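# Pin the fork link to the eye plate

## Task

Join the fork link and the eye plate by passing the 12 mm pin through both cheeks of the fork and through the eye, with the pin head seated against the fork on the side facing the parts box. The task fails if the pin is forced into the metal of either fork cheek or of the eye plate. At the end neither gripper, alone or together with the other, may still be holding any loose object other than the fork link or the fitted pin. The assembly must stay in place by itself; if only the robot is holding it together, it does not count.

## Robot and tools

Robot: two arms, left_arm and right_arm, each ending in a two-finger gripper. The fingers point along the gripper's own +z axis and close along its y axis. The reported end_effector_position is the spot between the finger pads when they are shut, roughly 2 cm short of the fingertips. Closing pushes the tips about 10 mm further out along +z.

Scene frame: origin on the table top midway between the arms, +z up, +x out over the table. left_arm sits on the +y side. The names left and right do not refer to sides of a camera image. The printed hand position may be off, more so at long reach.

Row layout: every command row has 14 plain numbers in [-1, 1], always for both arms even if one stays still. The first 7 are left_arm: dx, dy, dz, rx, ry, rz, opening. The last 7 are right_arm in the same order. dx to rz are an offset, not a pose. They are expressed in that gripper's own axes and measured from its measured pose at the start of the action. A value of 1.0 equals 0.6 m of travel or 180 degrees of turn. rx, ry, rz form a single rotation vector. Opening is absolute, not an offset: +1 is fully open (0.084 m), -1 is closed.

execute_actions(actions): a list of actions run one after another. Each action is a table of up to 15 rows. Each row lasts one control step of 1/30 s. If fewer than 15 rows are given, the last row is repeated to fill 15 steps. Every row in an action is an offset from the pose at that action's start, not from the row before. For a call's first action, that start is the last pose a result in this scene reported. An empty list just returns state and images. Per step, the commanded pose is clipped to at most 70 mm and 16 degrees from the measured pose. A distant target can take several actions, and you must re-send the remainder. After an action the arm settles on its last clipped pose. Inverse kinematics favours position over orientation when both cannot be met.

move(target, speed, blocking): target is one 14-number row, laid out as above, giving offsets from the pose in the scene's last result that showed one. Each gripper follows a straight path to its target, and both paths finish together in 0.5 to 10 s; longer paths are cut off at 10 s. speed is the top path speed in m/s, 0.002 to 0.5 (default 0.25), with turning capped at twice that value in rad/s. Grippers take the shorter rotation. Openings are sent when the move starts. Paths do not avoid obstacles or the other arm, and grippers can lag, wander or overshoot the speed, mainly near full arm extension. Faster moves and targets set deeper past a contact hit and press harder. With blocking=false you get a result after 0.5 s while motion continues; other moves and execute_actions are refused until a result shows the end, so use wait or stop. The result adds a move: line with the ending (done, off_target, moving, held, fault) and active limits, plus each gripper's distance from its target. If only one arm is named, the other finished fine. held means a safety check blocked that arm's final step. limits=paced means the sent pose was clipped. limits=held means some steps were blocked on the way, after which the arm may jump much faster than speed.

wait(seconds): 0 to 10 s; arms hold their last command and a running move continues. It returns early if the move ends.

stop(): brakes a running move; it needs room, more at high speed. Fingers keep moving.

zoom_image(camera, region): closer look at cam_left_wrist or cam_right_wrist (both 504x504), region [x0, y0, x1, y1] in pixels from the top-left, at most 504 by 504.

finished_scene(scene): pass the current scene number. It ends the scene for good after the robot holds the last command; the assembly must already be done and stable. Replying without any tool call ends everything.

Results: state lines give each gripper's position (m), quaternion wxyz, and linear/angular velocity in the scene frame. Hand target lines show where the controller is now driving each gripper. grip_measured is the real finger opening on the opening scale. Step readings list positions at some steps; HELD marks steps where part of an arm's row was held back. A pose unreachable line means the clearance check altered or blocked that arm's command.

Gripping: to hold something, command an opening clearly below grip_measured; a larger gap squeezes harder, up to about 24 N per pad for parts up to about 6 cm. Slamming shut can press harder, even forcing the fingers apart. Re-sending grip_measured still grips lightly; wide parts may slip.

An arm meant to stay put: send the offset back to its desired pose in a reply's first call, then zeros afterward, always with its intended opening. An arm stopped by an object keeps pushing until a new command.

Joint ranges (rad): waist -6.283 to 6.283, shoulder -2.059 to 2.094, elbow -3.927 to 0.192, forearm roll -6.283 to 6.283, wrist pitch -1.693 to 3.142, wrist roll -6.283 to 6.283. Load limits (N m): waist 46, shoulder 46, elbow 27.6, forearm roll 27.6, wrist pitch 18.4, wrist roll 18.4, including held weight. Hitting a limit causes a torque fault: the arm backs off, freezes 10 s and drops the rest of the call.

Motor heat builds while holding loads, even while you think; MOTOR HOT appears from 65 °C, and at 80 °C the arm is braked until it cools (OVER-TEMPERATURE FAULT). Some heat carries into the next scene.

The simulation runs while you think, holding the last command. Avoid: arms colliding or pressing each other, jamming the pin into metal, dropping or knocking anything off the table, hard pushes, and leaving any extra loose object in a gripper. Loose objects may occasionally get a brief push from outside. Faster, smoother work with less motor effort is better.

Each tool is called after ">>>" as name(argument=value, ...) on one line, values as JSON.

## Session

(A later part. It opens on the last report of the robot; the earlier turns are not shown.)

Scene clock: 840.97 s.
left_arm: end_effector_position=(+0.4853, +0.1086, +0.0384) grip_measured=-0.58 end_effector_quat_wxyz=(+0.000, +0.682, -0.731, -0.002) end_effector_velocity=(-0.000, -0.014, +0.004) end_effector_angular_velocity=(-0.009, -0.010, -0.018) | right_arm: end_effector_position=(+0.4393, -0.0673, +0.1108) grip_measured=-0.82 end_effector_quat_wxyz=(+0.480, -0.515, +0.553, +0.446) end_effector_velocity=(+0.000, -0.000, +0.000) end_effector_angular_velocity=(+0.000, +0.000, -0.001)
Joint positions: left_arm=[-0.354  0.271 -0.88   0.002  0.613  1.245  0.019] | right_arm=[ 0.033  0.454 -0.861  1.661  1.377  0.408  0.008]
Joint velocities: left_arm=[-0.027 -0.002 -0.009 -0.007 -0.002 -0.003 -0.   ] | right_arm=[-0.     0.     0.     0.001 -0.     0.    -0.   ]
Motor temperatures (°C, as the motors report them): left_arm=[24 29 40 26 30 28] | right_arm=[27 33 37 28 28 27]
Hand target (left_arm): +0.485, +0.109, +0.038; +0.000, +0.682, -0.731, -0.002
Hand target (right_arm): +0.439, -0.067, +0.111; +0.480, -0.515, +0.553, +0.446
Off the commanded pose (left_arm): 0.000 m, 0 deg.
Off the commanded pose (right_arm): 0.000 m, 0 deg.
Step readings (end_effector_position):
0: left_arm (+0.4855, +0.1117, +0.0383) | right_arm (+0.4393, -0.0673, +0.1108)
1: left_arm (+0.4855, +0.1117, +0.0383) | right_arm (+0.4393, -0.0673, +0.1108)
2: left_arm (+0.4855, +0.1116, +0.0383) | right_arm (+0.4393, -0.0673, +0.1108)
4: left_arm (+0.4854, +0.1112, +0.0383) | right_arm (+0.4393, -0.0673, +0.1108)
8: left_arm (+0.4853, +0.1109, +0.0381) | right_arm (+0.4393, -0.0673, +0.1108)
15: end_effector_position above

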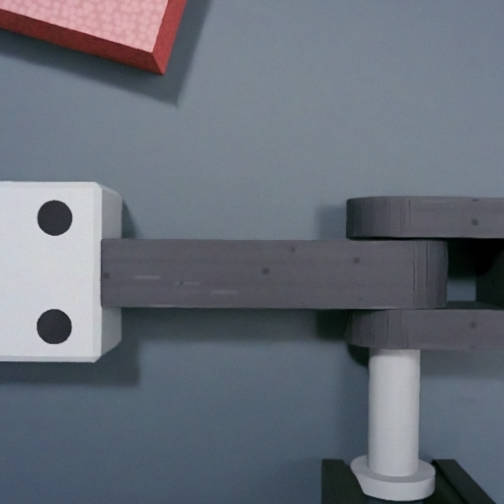

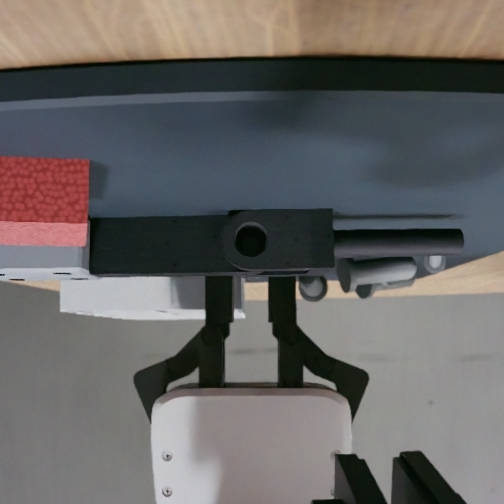

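>>> execute_actions(actions=[[[0.0006,0,0,0,0,0,-0.60,0,0,0,0,0,0,-0.8],[0.0016,0,0,0,0,0,-0.60,0,0,0,0,0,0,-0.8],[0.003,0,0,0,0,0,-0.60,0,0,0,0,0,0,-0.8],[0.0045,0,0,0,0,0,-0.60,0,0,0,0,0,0,-0.8],[0.006,0,0,0,0,0,-0.60,0,0,0,0,0,0,-0.8],[0.0075,0,0,0,0,0,-0.60,0,0,0,0,0,0,-0.8],[0.009,0,0,0,0,0,-0.60,0,0,0,0,0,0,-0.8],[0.0105,0,0,0,0,0,-0.60,0,0,0,0,0,0,-0.8],[0.012,0,0,0,0,0,-0.60,0,0,0,0,0,0,-0.8],[0.0135,0,0,0,0,0,-0.60,0,0,0,0,0,0,-0.8],[0.015,0,0,0,0,0,-0.60,0,0,0,0,0,0,-0.8],[0.016,0,0,0,0,0,-0.60,0,0,0,0,0,0,-0.8],[0.0167,0,0,0,0,0,-0.60,0,0,0,0,0,0,-0.8]]])

>>> zoom_image(camera="cam_left_wrist", region=[324, 230, 504, 410])

>>> zoom_image(camera="cam_right_wrist", region=[220, 210, 284, 274])

Scene clock: 849.07 s.
left_arm: end_effector_position=(+0.4846, +0.0989, +0.0383) grip_measured=-0.58 end_effector_quat_wxyz=(+0.000, +0.682, -0.731, -0.002) end_effector_velocity=(-0.000, -0.008, +0.000) end_effector_angular_velocity=(-0.000, +0.000, +0.001) | right_arm: end_effector_position=(+0.4393, -0.0673, +0.1108) grip_measured=-0.82 end_effector_quat_wxyz=(+0.480, -0.515, +0.553, +0.446) end_effector_velocity=(+0.000, -0.000, -0.000) end_effector_angular_velocity=(-0.001, +0.000, -0.001)
Joint positions: left_arm=[-0.374  0.28  -0.893  0.002  0.617  1.226  0.019] | right_arm=[ 0.033  0.454 -0.861  1.661  1.377  0.408  0.008]
Joint velocities: left_arm=[-0.015  0.007 -0.01  -0.     0.004 -0.015  0.   ] | right_arm=[-0.     0.     0.     0.001 -0.001  0.     0.   ]
Motor temperatures (°C, as the motors report them): left_arm=[24 29 40 26 30 28] | right_arm=[27 33 37 28 28 27]
Hand target (left_arm): +0.485, +0.099, +0.038; +0.000, +0.682, -0.731, -0.002
Hand target (right_arm): +0.439, -0.067, +0.111; +0.480, -0.515, +0.553, +0.446
Off the commanded pose (left_arm): 0.000 m, 0 deg.
Off the commanded pose (right_arm): 0.000 m, 0 deg.
Step readings (end_effector_position):
0: left_arm (+0.4853, +0.1088, +0.0383) | right_arm (+0.4393, -0.0673, +0.1108)
1: left_arm (+0.4853, +0.1088, +0.0383) | right_arm (+0.4393, -0.0673, +0.1108)
2: left_arm (+0.4852, +0.1086, +0.0383) | right_arm (+0.4393, -0.0673, +0.1108)
4: left_arm (+0.4852, +0.1076, +0.0383) | right_arm (+0.4393, -0.0673, +0.1108)
8: left_arm (+0.4849, +0.1042, +0.0384) | right_arm (+0.4393, -0.0673, +0.1108)
15: end_effector_position above

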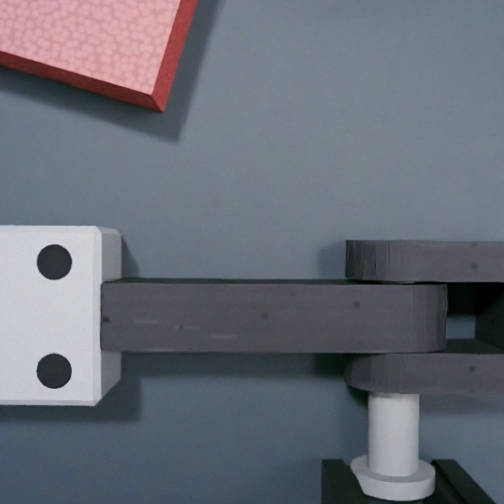

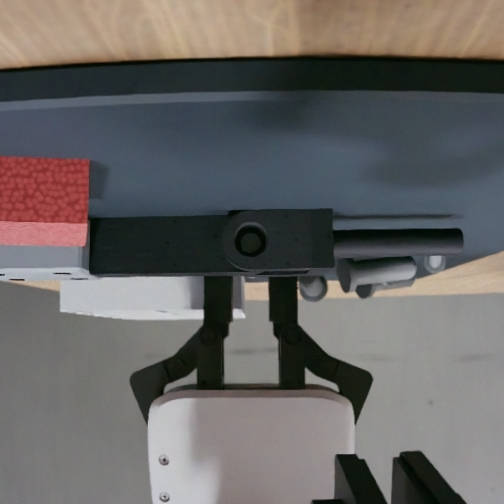

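Region (324, 230, 504, 410) of cam_left_wrist's 504x504 image, scaled by 2.800, with more detail than that image has.

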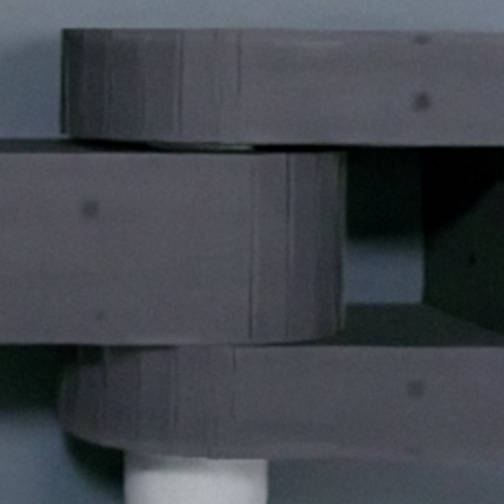

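Region (220, 210, 284, 274) of cam_right_wrist's 504x504 image, scaled by 7.875, with more detail than that image has.

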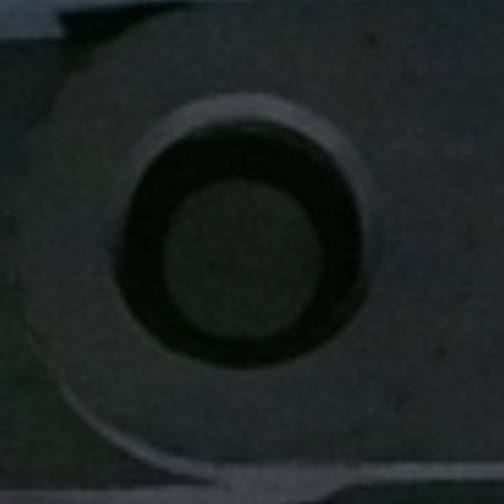

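The tip is centred in the far cheek's bore. Advancing slowly through it.

>>> execute_actions(actions=[[[0.001,0,0,0,0,0,-0.60,0,0,0,0,0,0,-0.8],[0.0017,0,0,0,0,0,-0.60,0,0,0,0,0,0,-0.8],[0.0024,0,0,0,0,0,-0.60,0,0,0,0,0,0,-0.8],[0.0031,0,0,0,0,0,-0.60,0,0,0,0,0,0,-0.8],[0.0038,0,0,0,0,0,-0.60,0,0,0,0,0,0,-0.8],[0.0044,0,0,0,0,0,-0.60,0,0,0,0,0,0,-0.8],[0.005,0,0,0,0,0,-0.60,0,0,0,0,0,0,-0.8],[0.0056,0,0,0,0,0,-0.60,0,0,0,0,0,0,-0.8],[0.0062,0,0,0,0,0,-0.60,0,0,0,0,0,0,-0.8],[0.0068,0,0,0,0,0,-0.60,0,0,0,0,0,0,-0.8],[0.0074,0,0,0,0,0,-0.60,0,0,0,0,0,0,-0.8],[0.008,0,0,0,0,0,-0.60,0,0,0,0,0,0,-0.8],[0.0085,0,0,0,0,0,-0.60,0,0,0,0,0,0,-0.8]]])

Scene clock: 856.17 s.
left_arm: end_effector_position=(+0.4842, +0.0940, +0.0383) grip_measured=-0.58 end_effector_quat_wxyz=(+0.000, +0.682, -0.731, -0.002) end_effector_velocity=(-0.000, -0.004, -0.000) end_effector_angular_velocity=(+0.000, -0.000, -0.000) | right_arm: end_effector_position=(+0.4393, -0.0673, +0.1108) grip_measured=-0.82 end_effector_quat_wxyz=(+0.480, -0.515, +0.553, +0.446) end_effector_velocity=(+0.000, -0.000, -0.000) end_effector_angular_velocity=(-0.000, -0.000, -0.001)
Joint positions: left_arm=[-0.384  0.284 -0.899  0.002  0.619  1.216  0.019] | right_arm=[ 0.033  0.454 -0.861  1.661  1.377  0.408  0.008]
Joint velocities: left_arm=[-0.009  0.004 -0.006  0.     0.002 -0.009  0.   ] | right_arm=[-0.     0.    -0.     0.001 -0.001 -0.    -0.   ]
Motor temperatures (°C, as the motors report them): left_arm=[24 29 40 26 30 28] | right_arm=[27 33 37 28 28 27]
Hand target (left_arm): +0.484, +0.094, +0.038; +0.000, +0.682, -0.731, -0.002
Hand target (right_arm): +0.439, -0.067, +0.111; +0.480, -0.515, +0.553, +0.446
Off the commanded pose (left_arm): 0.000 m, 0 deg.
Off the commanded pose (right_arm): 0.000 m, 0 deg.
Step readings (end_effector_position):
0: left_arm (+0.4846, +0.0986, +0.0384) | right_arm (+0.4393, -0.0673, +0.1108)
1: left_arm (+0.4846, +0.0986, +0.0384) | right_arm (+0.4393, -0.0673, +0.1108)
2: left_arm (+0.4846, +0.0985, +0.0384) | right_arm (+0.4393, -0.0673, +0.1108)
4: left_arm (+0.4845, +0.0979, +0.0384) | right_arm (+0.4393, -0.0673, +0.1108)
8: left_arm (+0.4844, +0.0963, +0.0383) | right_arm (+0.4393, -0.0673, +0.1108)
15: end_effector_position above

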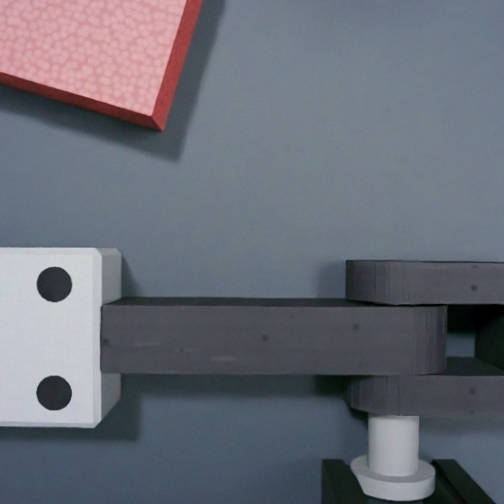

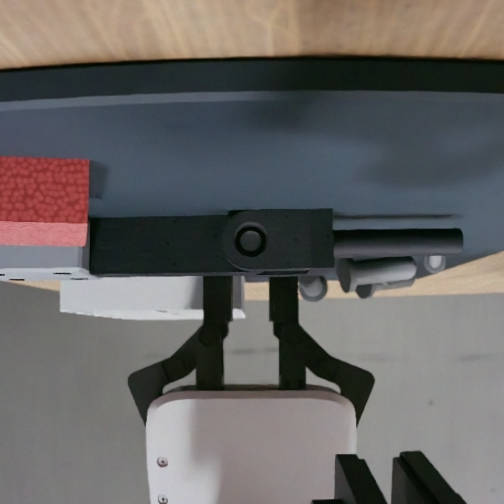

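>>> zoom_image(camera="cam_left_wrist", region=[320, 390, 470, 504])

Region (320, 390, 470, 504) of cam_left_wrist's 504x504 image, scaled by 3.360, with more detail than that image has; it fills the top 383 rows of this view, and the rest is white.

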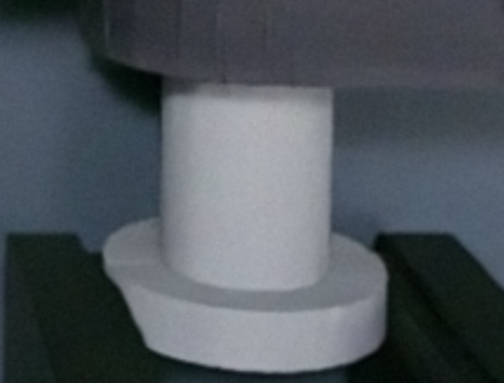

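>>> execute_actions(actions=[[[0.001,0,0,0,0,0,-0.60,0,0,0,0,0,0,-0.8],[0.0025,0,0,0,0,0,-0.60,0,0,0,0,0,0,-0.8],[0.0045,0,0,0,0,0,-0.60,0,0,0,0,0,0,-0.8],[0.0067,0,0,0,0,0,-0.60,0,0,0,0,0,0,-0.8],[0.009,0,0,0,0,0,-0.60,0,0,0,0,0,0,-0.8],[0.0113,0,0,0,0,0,-0.60,0,0,0,0,0,0,-0.8],[0.0136,0,0,0,0,0,-0.60,0,0,0,0,0,0,-0.8],[0.0159,0,0,0,0,0,-0.60,0,0,0,0,0,0,-0.8],[0.0182,0,0,0,0,0,-0.60,0,0,0,0,0,0,-0.8],[0.0203,0,0,0,0,0,-0.60,0,0,0,0,0,0,-0.8],[0.022,0,0,0,0,0,-0.60,0,0,0,0,0,0,-0.8],[0.0233,0,0,0,0,0,-0.60,0,0,0,0,0,0,-0.8],[0.0242,0,0,0,0,0,-0.60,0,0,0,0,0,0,-0.8]],[[0.0007,0,0,0,0,0,-0.60,0,0,0,0,0,0,-0.8],[0.001,0,0,0,0,0,-0.60,0,0,0,0,0,0,-0.8],[0.0013,0,0,0,0,0,-0.60,0,0,0,0,0,0,-0.8],[0.0016,0,0,0,0,0,-0.60,0,0,0,0,0,0,-0.8],[0.0019,0,0,0,0,0,-0.60,0,0,0,0,0,0,-0.8],[0.0022,0,0,0,0,0,-0.60,0,0,0,0,0,0,-0.8],[0.0025,0,0,0,0,0,-0.60,0,0,0,0,0,0,-0.8],[0.0028,0,0,0,0,0,-0.60,0,0,0,0,0,0,-0.8],[0.0031,0,0,0,0,0,-0.60,0,0,0,0,0,0,-0.8],[0.0033,0,0,0,0,0,-0.60,0,0,0,0,0,0,-0.8]]])

Scene clock: 868.90 s.
left_arm: end_effector_position=(+0.4829, +0.0783, +0.0382) grip_measured=-0.58 end_effector_quat_wxyz=(+0.000, +0.682, -0.731, -0.002) end_effector_velocity=(-0.000, -0.000, +0.000) end_effector_angular_velocity=(-0.000, -0.000, +0.000) | right_arm: end_effector_position=(+0.4393, -0.0673, +0.1108) grip_measured=-0.82 end_effector_quat_wxyz=(+0.480, -0.515, +0.553, +0.446) end_effector_velocity=(+0.000, +0.000, +0.000) end_effector_angular_velocity=(+0.000, +0.000, -0.001)
Joint positions: left_arm=[-0.415  0.299 -0.922  0.002  0.628  1.185  0.019] | right_arm=[ 0.033  0.454 -0.861  1.661  1.377  0.408  0.008]
Joint velocities: left_arm=[-0.001  0.    -0.    -0.    -0.001 -0.001  0.   ] | right_arm=[ 0.     0.    -0.     0.001  0.     0.     0.   ]
Motor temperatures (°C, as the motors report them): left_arm=[24 29 40 26 30 28] | right_arm=[27 33 37 28 28 27]
Hand target (left_arm): +0.483, +0.078, +0.038; +0.000, +0.682, -0.731, -0.002
Hand target (right_arm): +0.439, -0.067, +0.111; +0.480, -0.515, +0.553, +0.446
Off the commanded pose (left_arm): 0.001 m, 0 deg.
Off the commanded pose (right_arm): 0.000 m, 0 deg.
Step readings (end_effector_position; steps 1 to 15: 1st action; 16 to 30: 2nd action):
0: left_arm (+0.4842, +0.0938, +0.0383) | right_arm (+0.4393, -0.0673, +0.1108)
1: left_arm (+0.4842, +0.0938, +0.0383) | right_arm (+0.4393, -0.0673, +0.1108)
2: left_arm (+0.4842, +0.0936, +0.0383) | right_arm (+0.4393, -0.0673, +0.1108)
4: left_arm (+0.4841, +0.0924, +0.0383) | right_arm (+0.4393, -0.0673, +0.1108)
8: left_arm (+0.4837, +0.0874, +0.0383) | right_arm (+0.4393, -0.0673, +0.1108)
15: left_arm (+0.4831, +0.0798, +0.0383) | right_arm (+0.4393, -0.0673, +0.1108)
16: left_arm (+0.4831, +0.0796, +0.0383) | right_arm (+0.4393, -0.0673, +0.1108)
17: left_arm (+0.4831, +0.0795, +0.0383) | right_arm (+0.4393, -0.0673, +0.1108)
19: left_arm (+0.4831, +0.0792, +0.0383) | right_arm (+0.4393, -0.0673, +0.1108)
23: left_arm (+0.4830, +0.0786, +0.0383) | right_arm (+0.4393, -0.0673, +0.1108)
30: end_effector_position above

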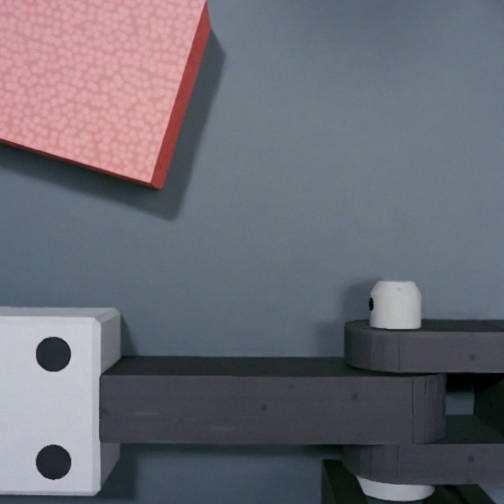

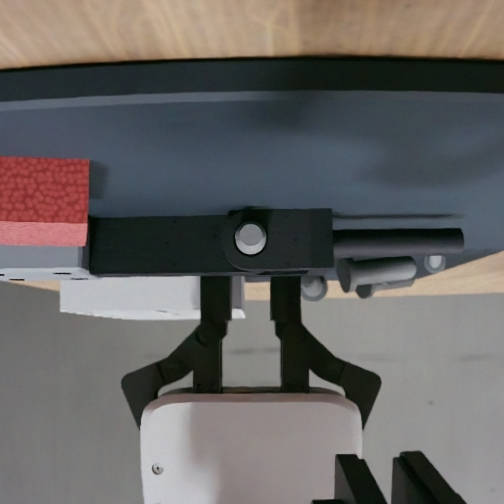

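The head has stopped against the cheek. Releasing the pin and backing away to verify.

>>> execute_actions(actions=[[[-0.0003,0,0,0,0,0,-0.56,0,0,0,0,0,0,-0.8],[-0.0003,0,0,0,0,0,-0.52,0,0,0,0,0,0,-0.8],[-0.0003,0,0,0,0,0,-0.46,0,0,0,0,0,0,-0.8],[-0.0003,0,0,0,0,0,-0.40,0,0,0,0,0,0,-0.8],[-0.001,0,0,0,0,0,-0.36,0,0,0,0,0,0,-0.8],[-0.003,0,-0.001,0,0,0,-0.36,0,0,0,0,0,0,-0.8],[-0.007,0,-0.004,0,0,0,-0.36,0,0,0,0,0,0,-0.8],[-0.012,0,-0.008,0,0,0,-0.36,0,0,0,0,0,0,-0.8],[-0.018,0,-0.013,0,0,0,-0.36,0,0,0,0,0,0,-0.8],[-0.024,0,-0.018,0,0,0,-0.36,0,0,0,0,0,0,-0.8],[-0.030,0,-0.023,0,0,0,-0.36,0,0,0,0,0,0,-0.8],[-0.036,0,-0.028,0,0,0,-0.36,0,0,0,0,0,0,-0.8],[-0.041,0,-0.032,0,0,0,-0.36,0,0,0,0,0,0,-0.8],[-0.045,0,-0.035,0,0,0,-0.36,0,0,0,0,0,0,-0.8],[-0.047,0,-0.037,0,0,0,-0.36,0,0,0,0,0,0,-0.8]]])

>>> zoom_image(camera="cam_left_wrist", region=[290, 170, 504, 420])

Scene clock: 877.73 s.
left_arm: end_effector_position=(+0.4852, +0.1004, +0.0567) grip_measured=-0.38 end_effector_quat_wxyz=(-0.000, +0.682, -0.731, -0.002) end_effector_velocity=(+0.013, +0.088, +0.073) end_effector_angular_velocity=(-0.003, -0.015, +0.018) | right_arm: end_effector_position=(+0.4393, -0.0673, +0.1108) grip_measured=-0.82 end_effector_quat_wxyz=(+0.480, -0.515, +0.553, +0.446) end_effector_velocity=(+0.000, -0.000, +0.000) end_effector_angular_velocity=(+0.000, -0.000, -0.001)
Joint positions: left_arm=[-0.371  0.236 -0.897  0.002  0.664  1.23   0.028] | right_arm=[ 0.033  0.454 -0.861  1.661  1.377  0.408  0.008]
Joint velocities: left_arm=[ 0.184 -0.237  0.075  0.006  0.147  0.161  0.   ] | right_arm=[-0. -0. -0.  0.  0. -0. -0.]
Motor temperatures (°C, as the motors report them): left_arm=[24 29 41 26 30 28] | right_arm=[27 33 37 28 28 27]
Hand target (left_arm): +0.485, +0.106, +0.060; +0.000, +0.682, -0.731, -0.003
Hand target (right_arm): +0.439, -0.067, +0.111; +0.480, -0.515, +0.553, +0.446
Off the commanded pose (left_arm): 0.007 m, 0 deg.
Off the commanded pose (right_arm): 0.000 m, 0 deg.
Step readings (end_effector_position):
0: left_arm (+0.4830, +0.0778, +0.0383) | right_arm (+0.4393, -0.0673, +0.1108)
1: left_arm (+0.4830, +0.0779, +0.0383) | right_arm (+0.4393, -0.0673, +0.1108)
2: left_arm (+0.4831, +0.0779, +0.0382) | right_arm (+0.4393, -0.0673, +0.1108)
4: left_arm (+0.4841, +0.0778, +0.0384) | right_arm (+0.4393, -0.0673, +0.1108)
8: left_arm (+0.4834, +0.0790, +0.0395) | right_arm (+0.4393, -0.0673, +0.1108)
15: end_effector_position above

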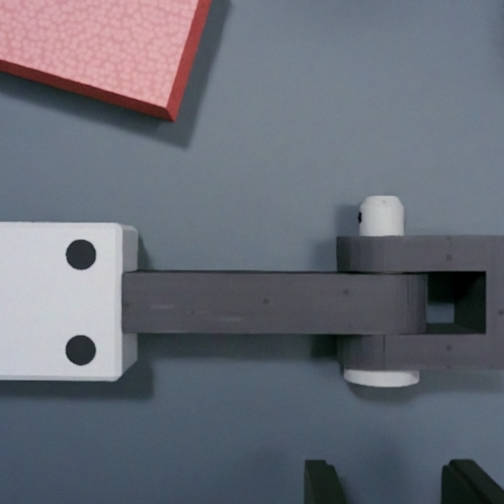

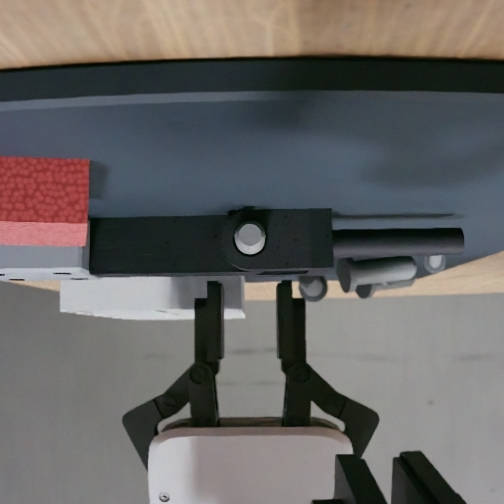

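Region (290, 170, 504, 420) of cam_left_wrist's 504x504 image, scaled by 2.016, with more detail than that image has; it fills the left 431 columns of this view, and the rest is white.

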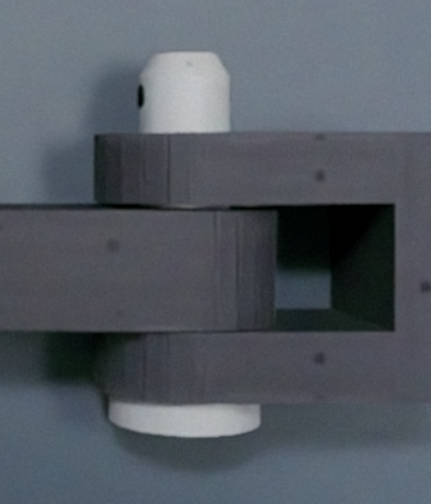

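>>> execute_actions(actions=[])

>>> zoom_image(camera="cam_left_wrist", region=[320, 300, 430, 380])

Scene clock: 879.70 s.
left_arm: end_effector_position=(+0.4851, +0.1064, +0.0603) grip_measured=-0.38 end_effector_quat_wxyz=(+0.000, +0.682, -0.731, -0.003) end_effector_velocity=(+0.000, -0.000, +0.000) end_effector_angular_velocity=(-0.001, -0.002, -0.000) | right_arm: end_effector_position=(+0.4393, -0.0673, +0.1108) grip_measured=-0.82 end_effector_quat_wxyz=(+0.480, -0.515, +0.553, +0.446) end_effector_velocity=(+0.000, -0.000, -0.000) end_effector_angular_velocity=(-0.002, -0.000, -0.001)
Joint positions: left_arm=[-0.359  0.222 -0.891  0.003  0.674  1.24   0.028] | right_arm=[ 0.033  0.454 -0.861  1.661  1.377  0.408  0.008]
Joint velocities: left_arm=[-0.    -0.    -0.    -0.    -0.002  0.    -0.   ] | right_arm=[ 0.    -0.     0.    -0.    -0.002 -0.    -0.   ]
Motor temperatures (°C, as the motors report them): left_arm=[24 29 41 26 30 28] | right_arm=[27 33 37 28 28 27]
Hand target (left_arm): +0.485, +0.106, +0.060; +0.000, +0.682, -0.731, -0.003
Hand target (right_arm): +0.439, -0.067, +0.111; +0.480, -0.515, +0.553, +0.446
Off the commanded pose (left_arm): 0.000 m, 0 deg.
Off the commanded pose (right_arm): 0.000 m, 0 deg.

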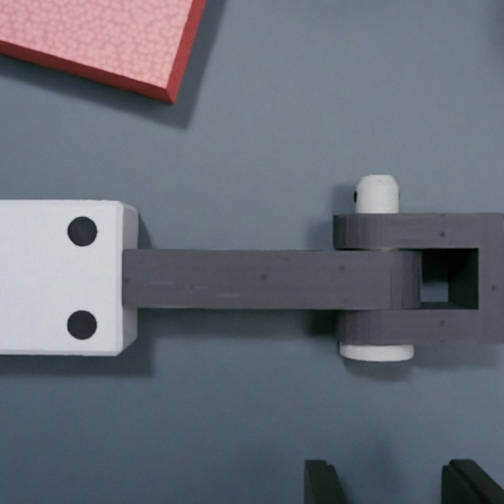

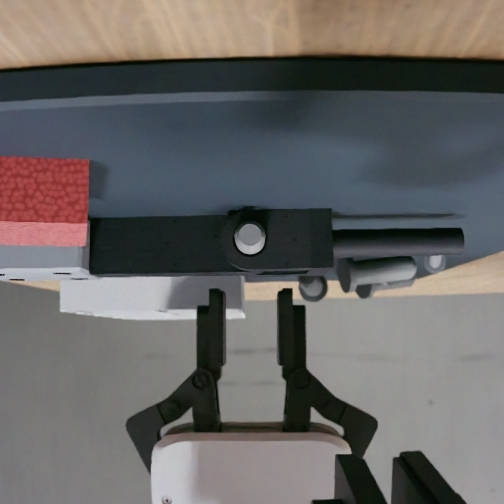

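Region (320, 300, 430, 380) of cam_left_wrist's 504x504 image, scaled by 4.582, with more detail than that image has; it fills the top 367 rows of this view, and the rest is white.

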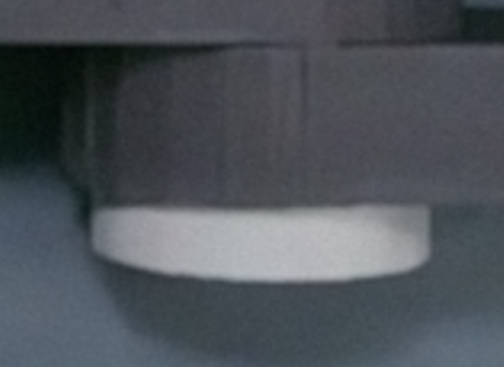

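>>> finished_scene(scene=1)

The scene is finished: the task was done.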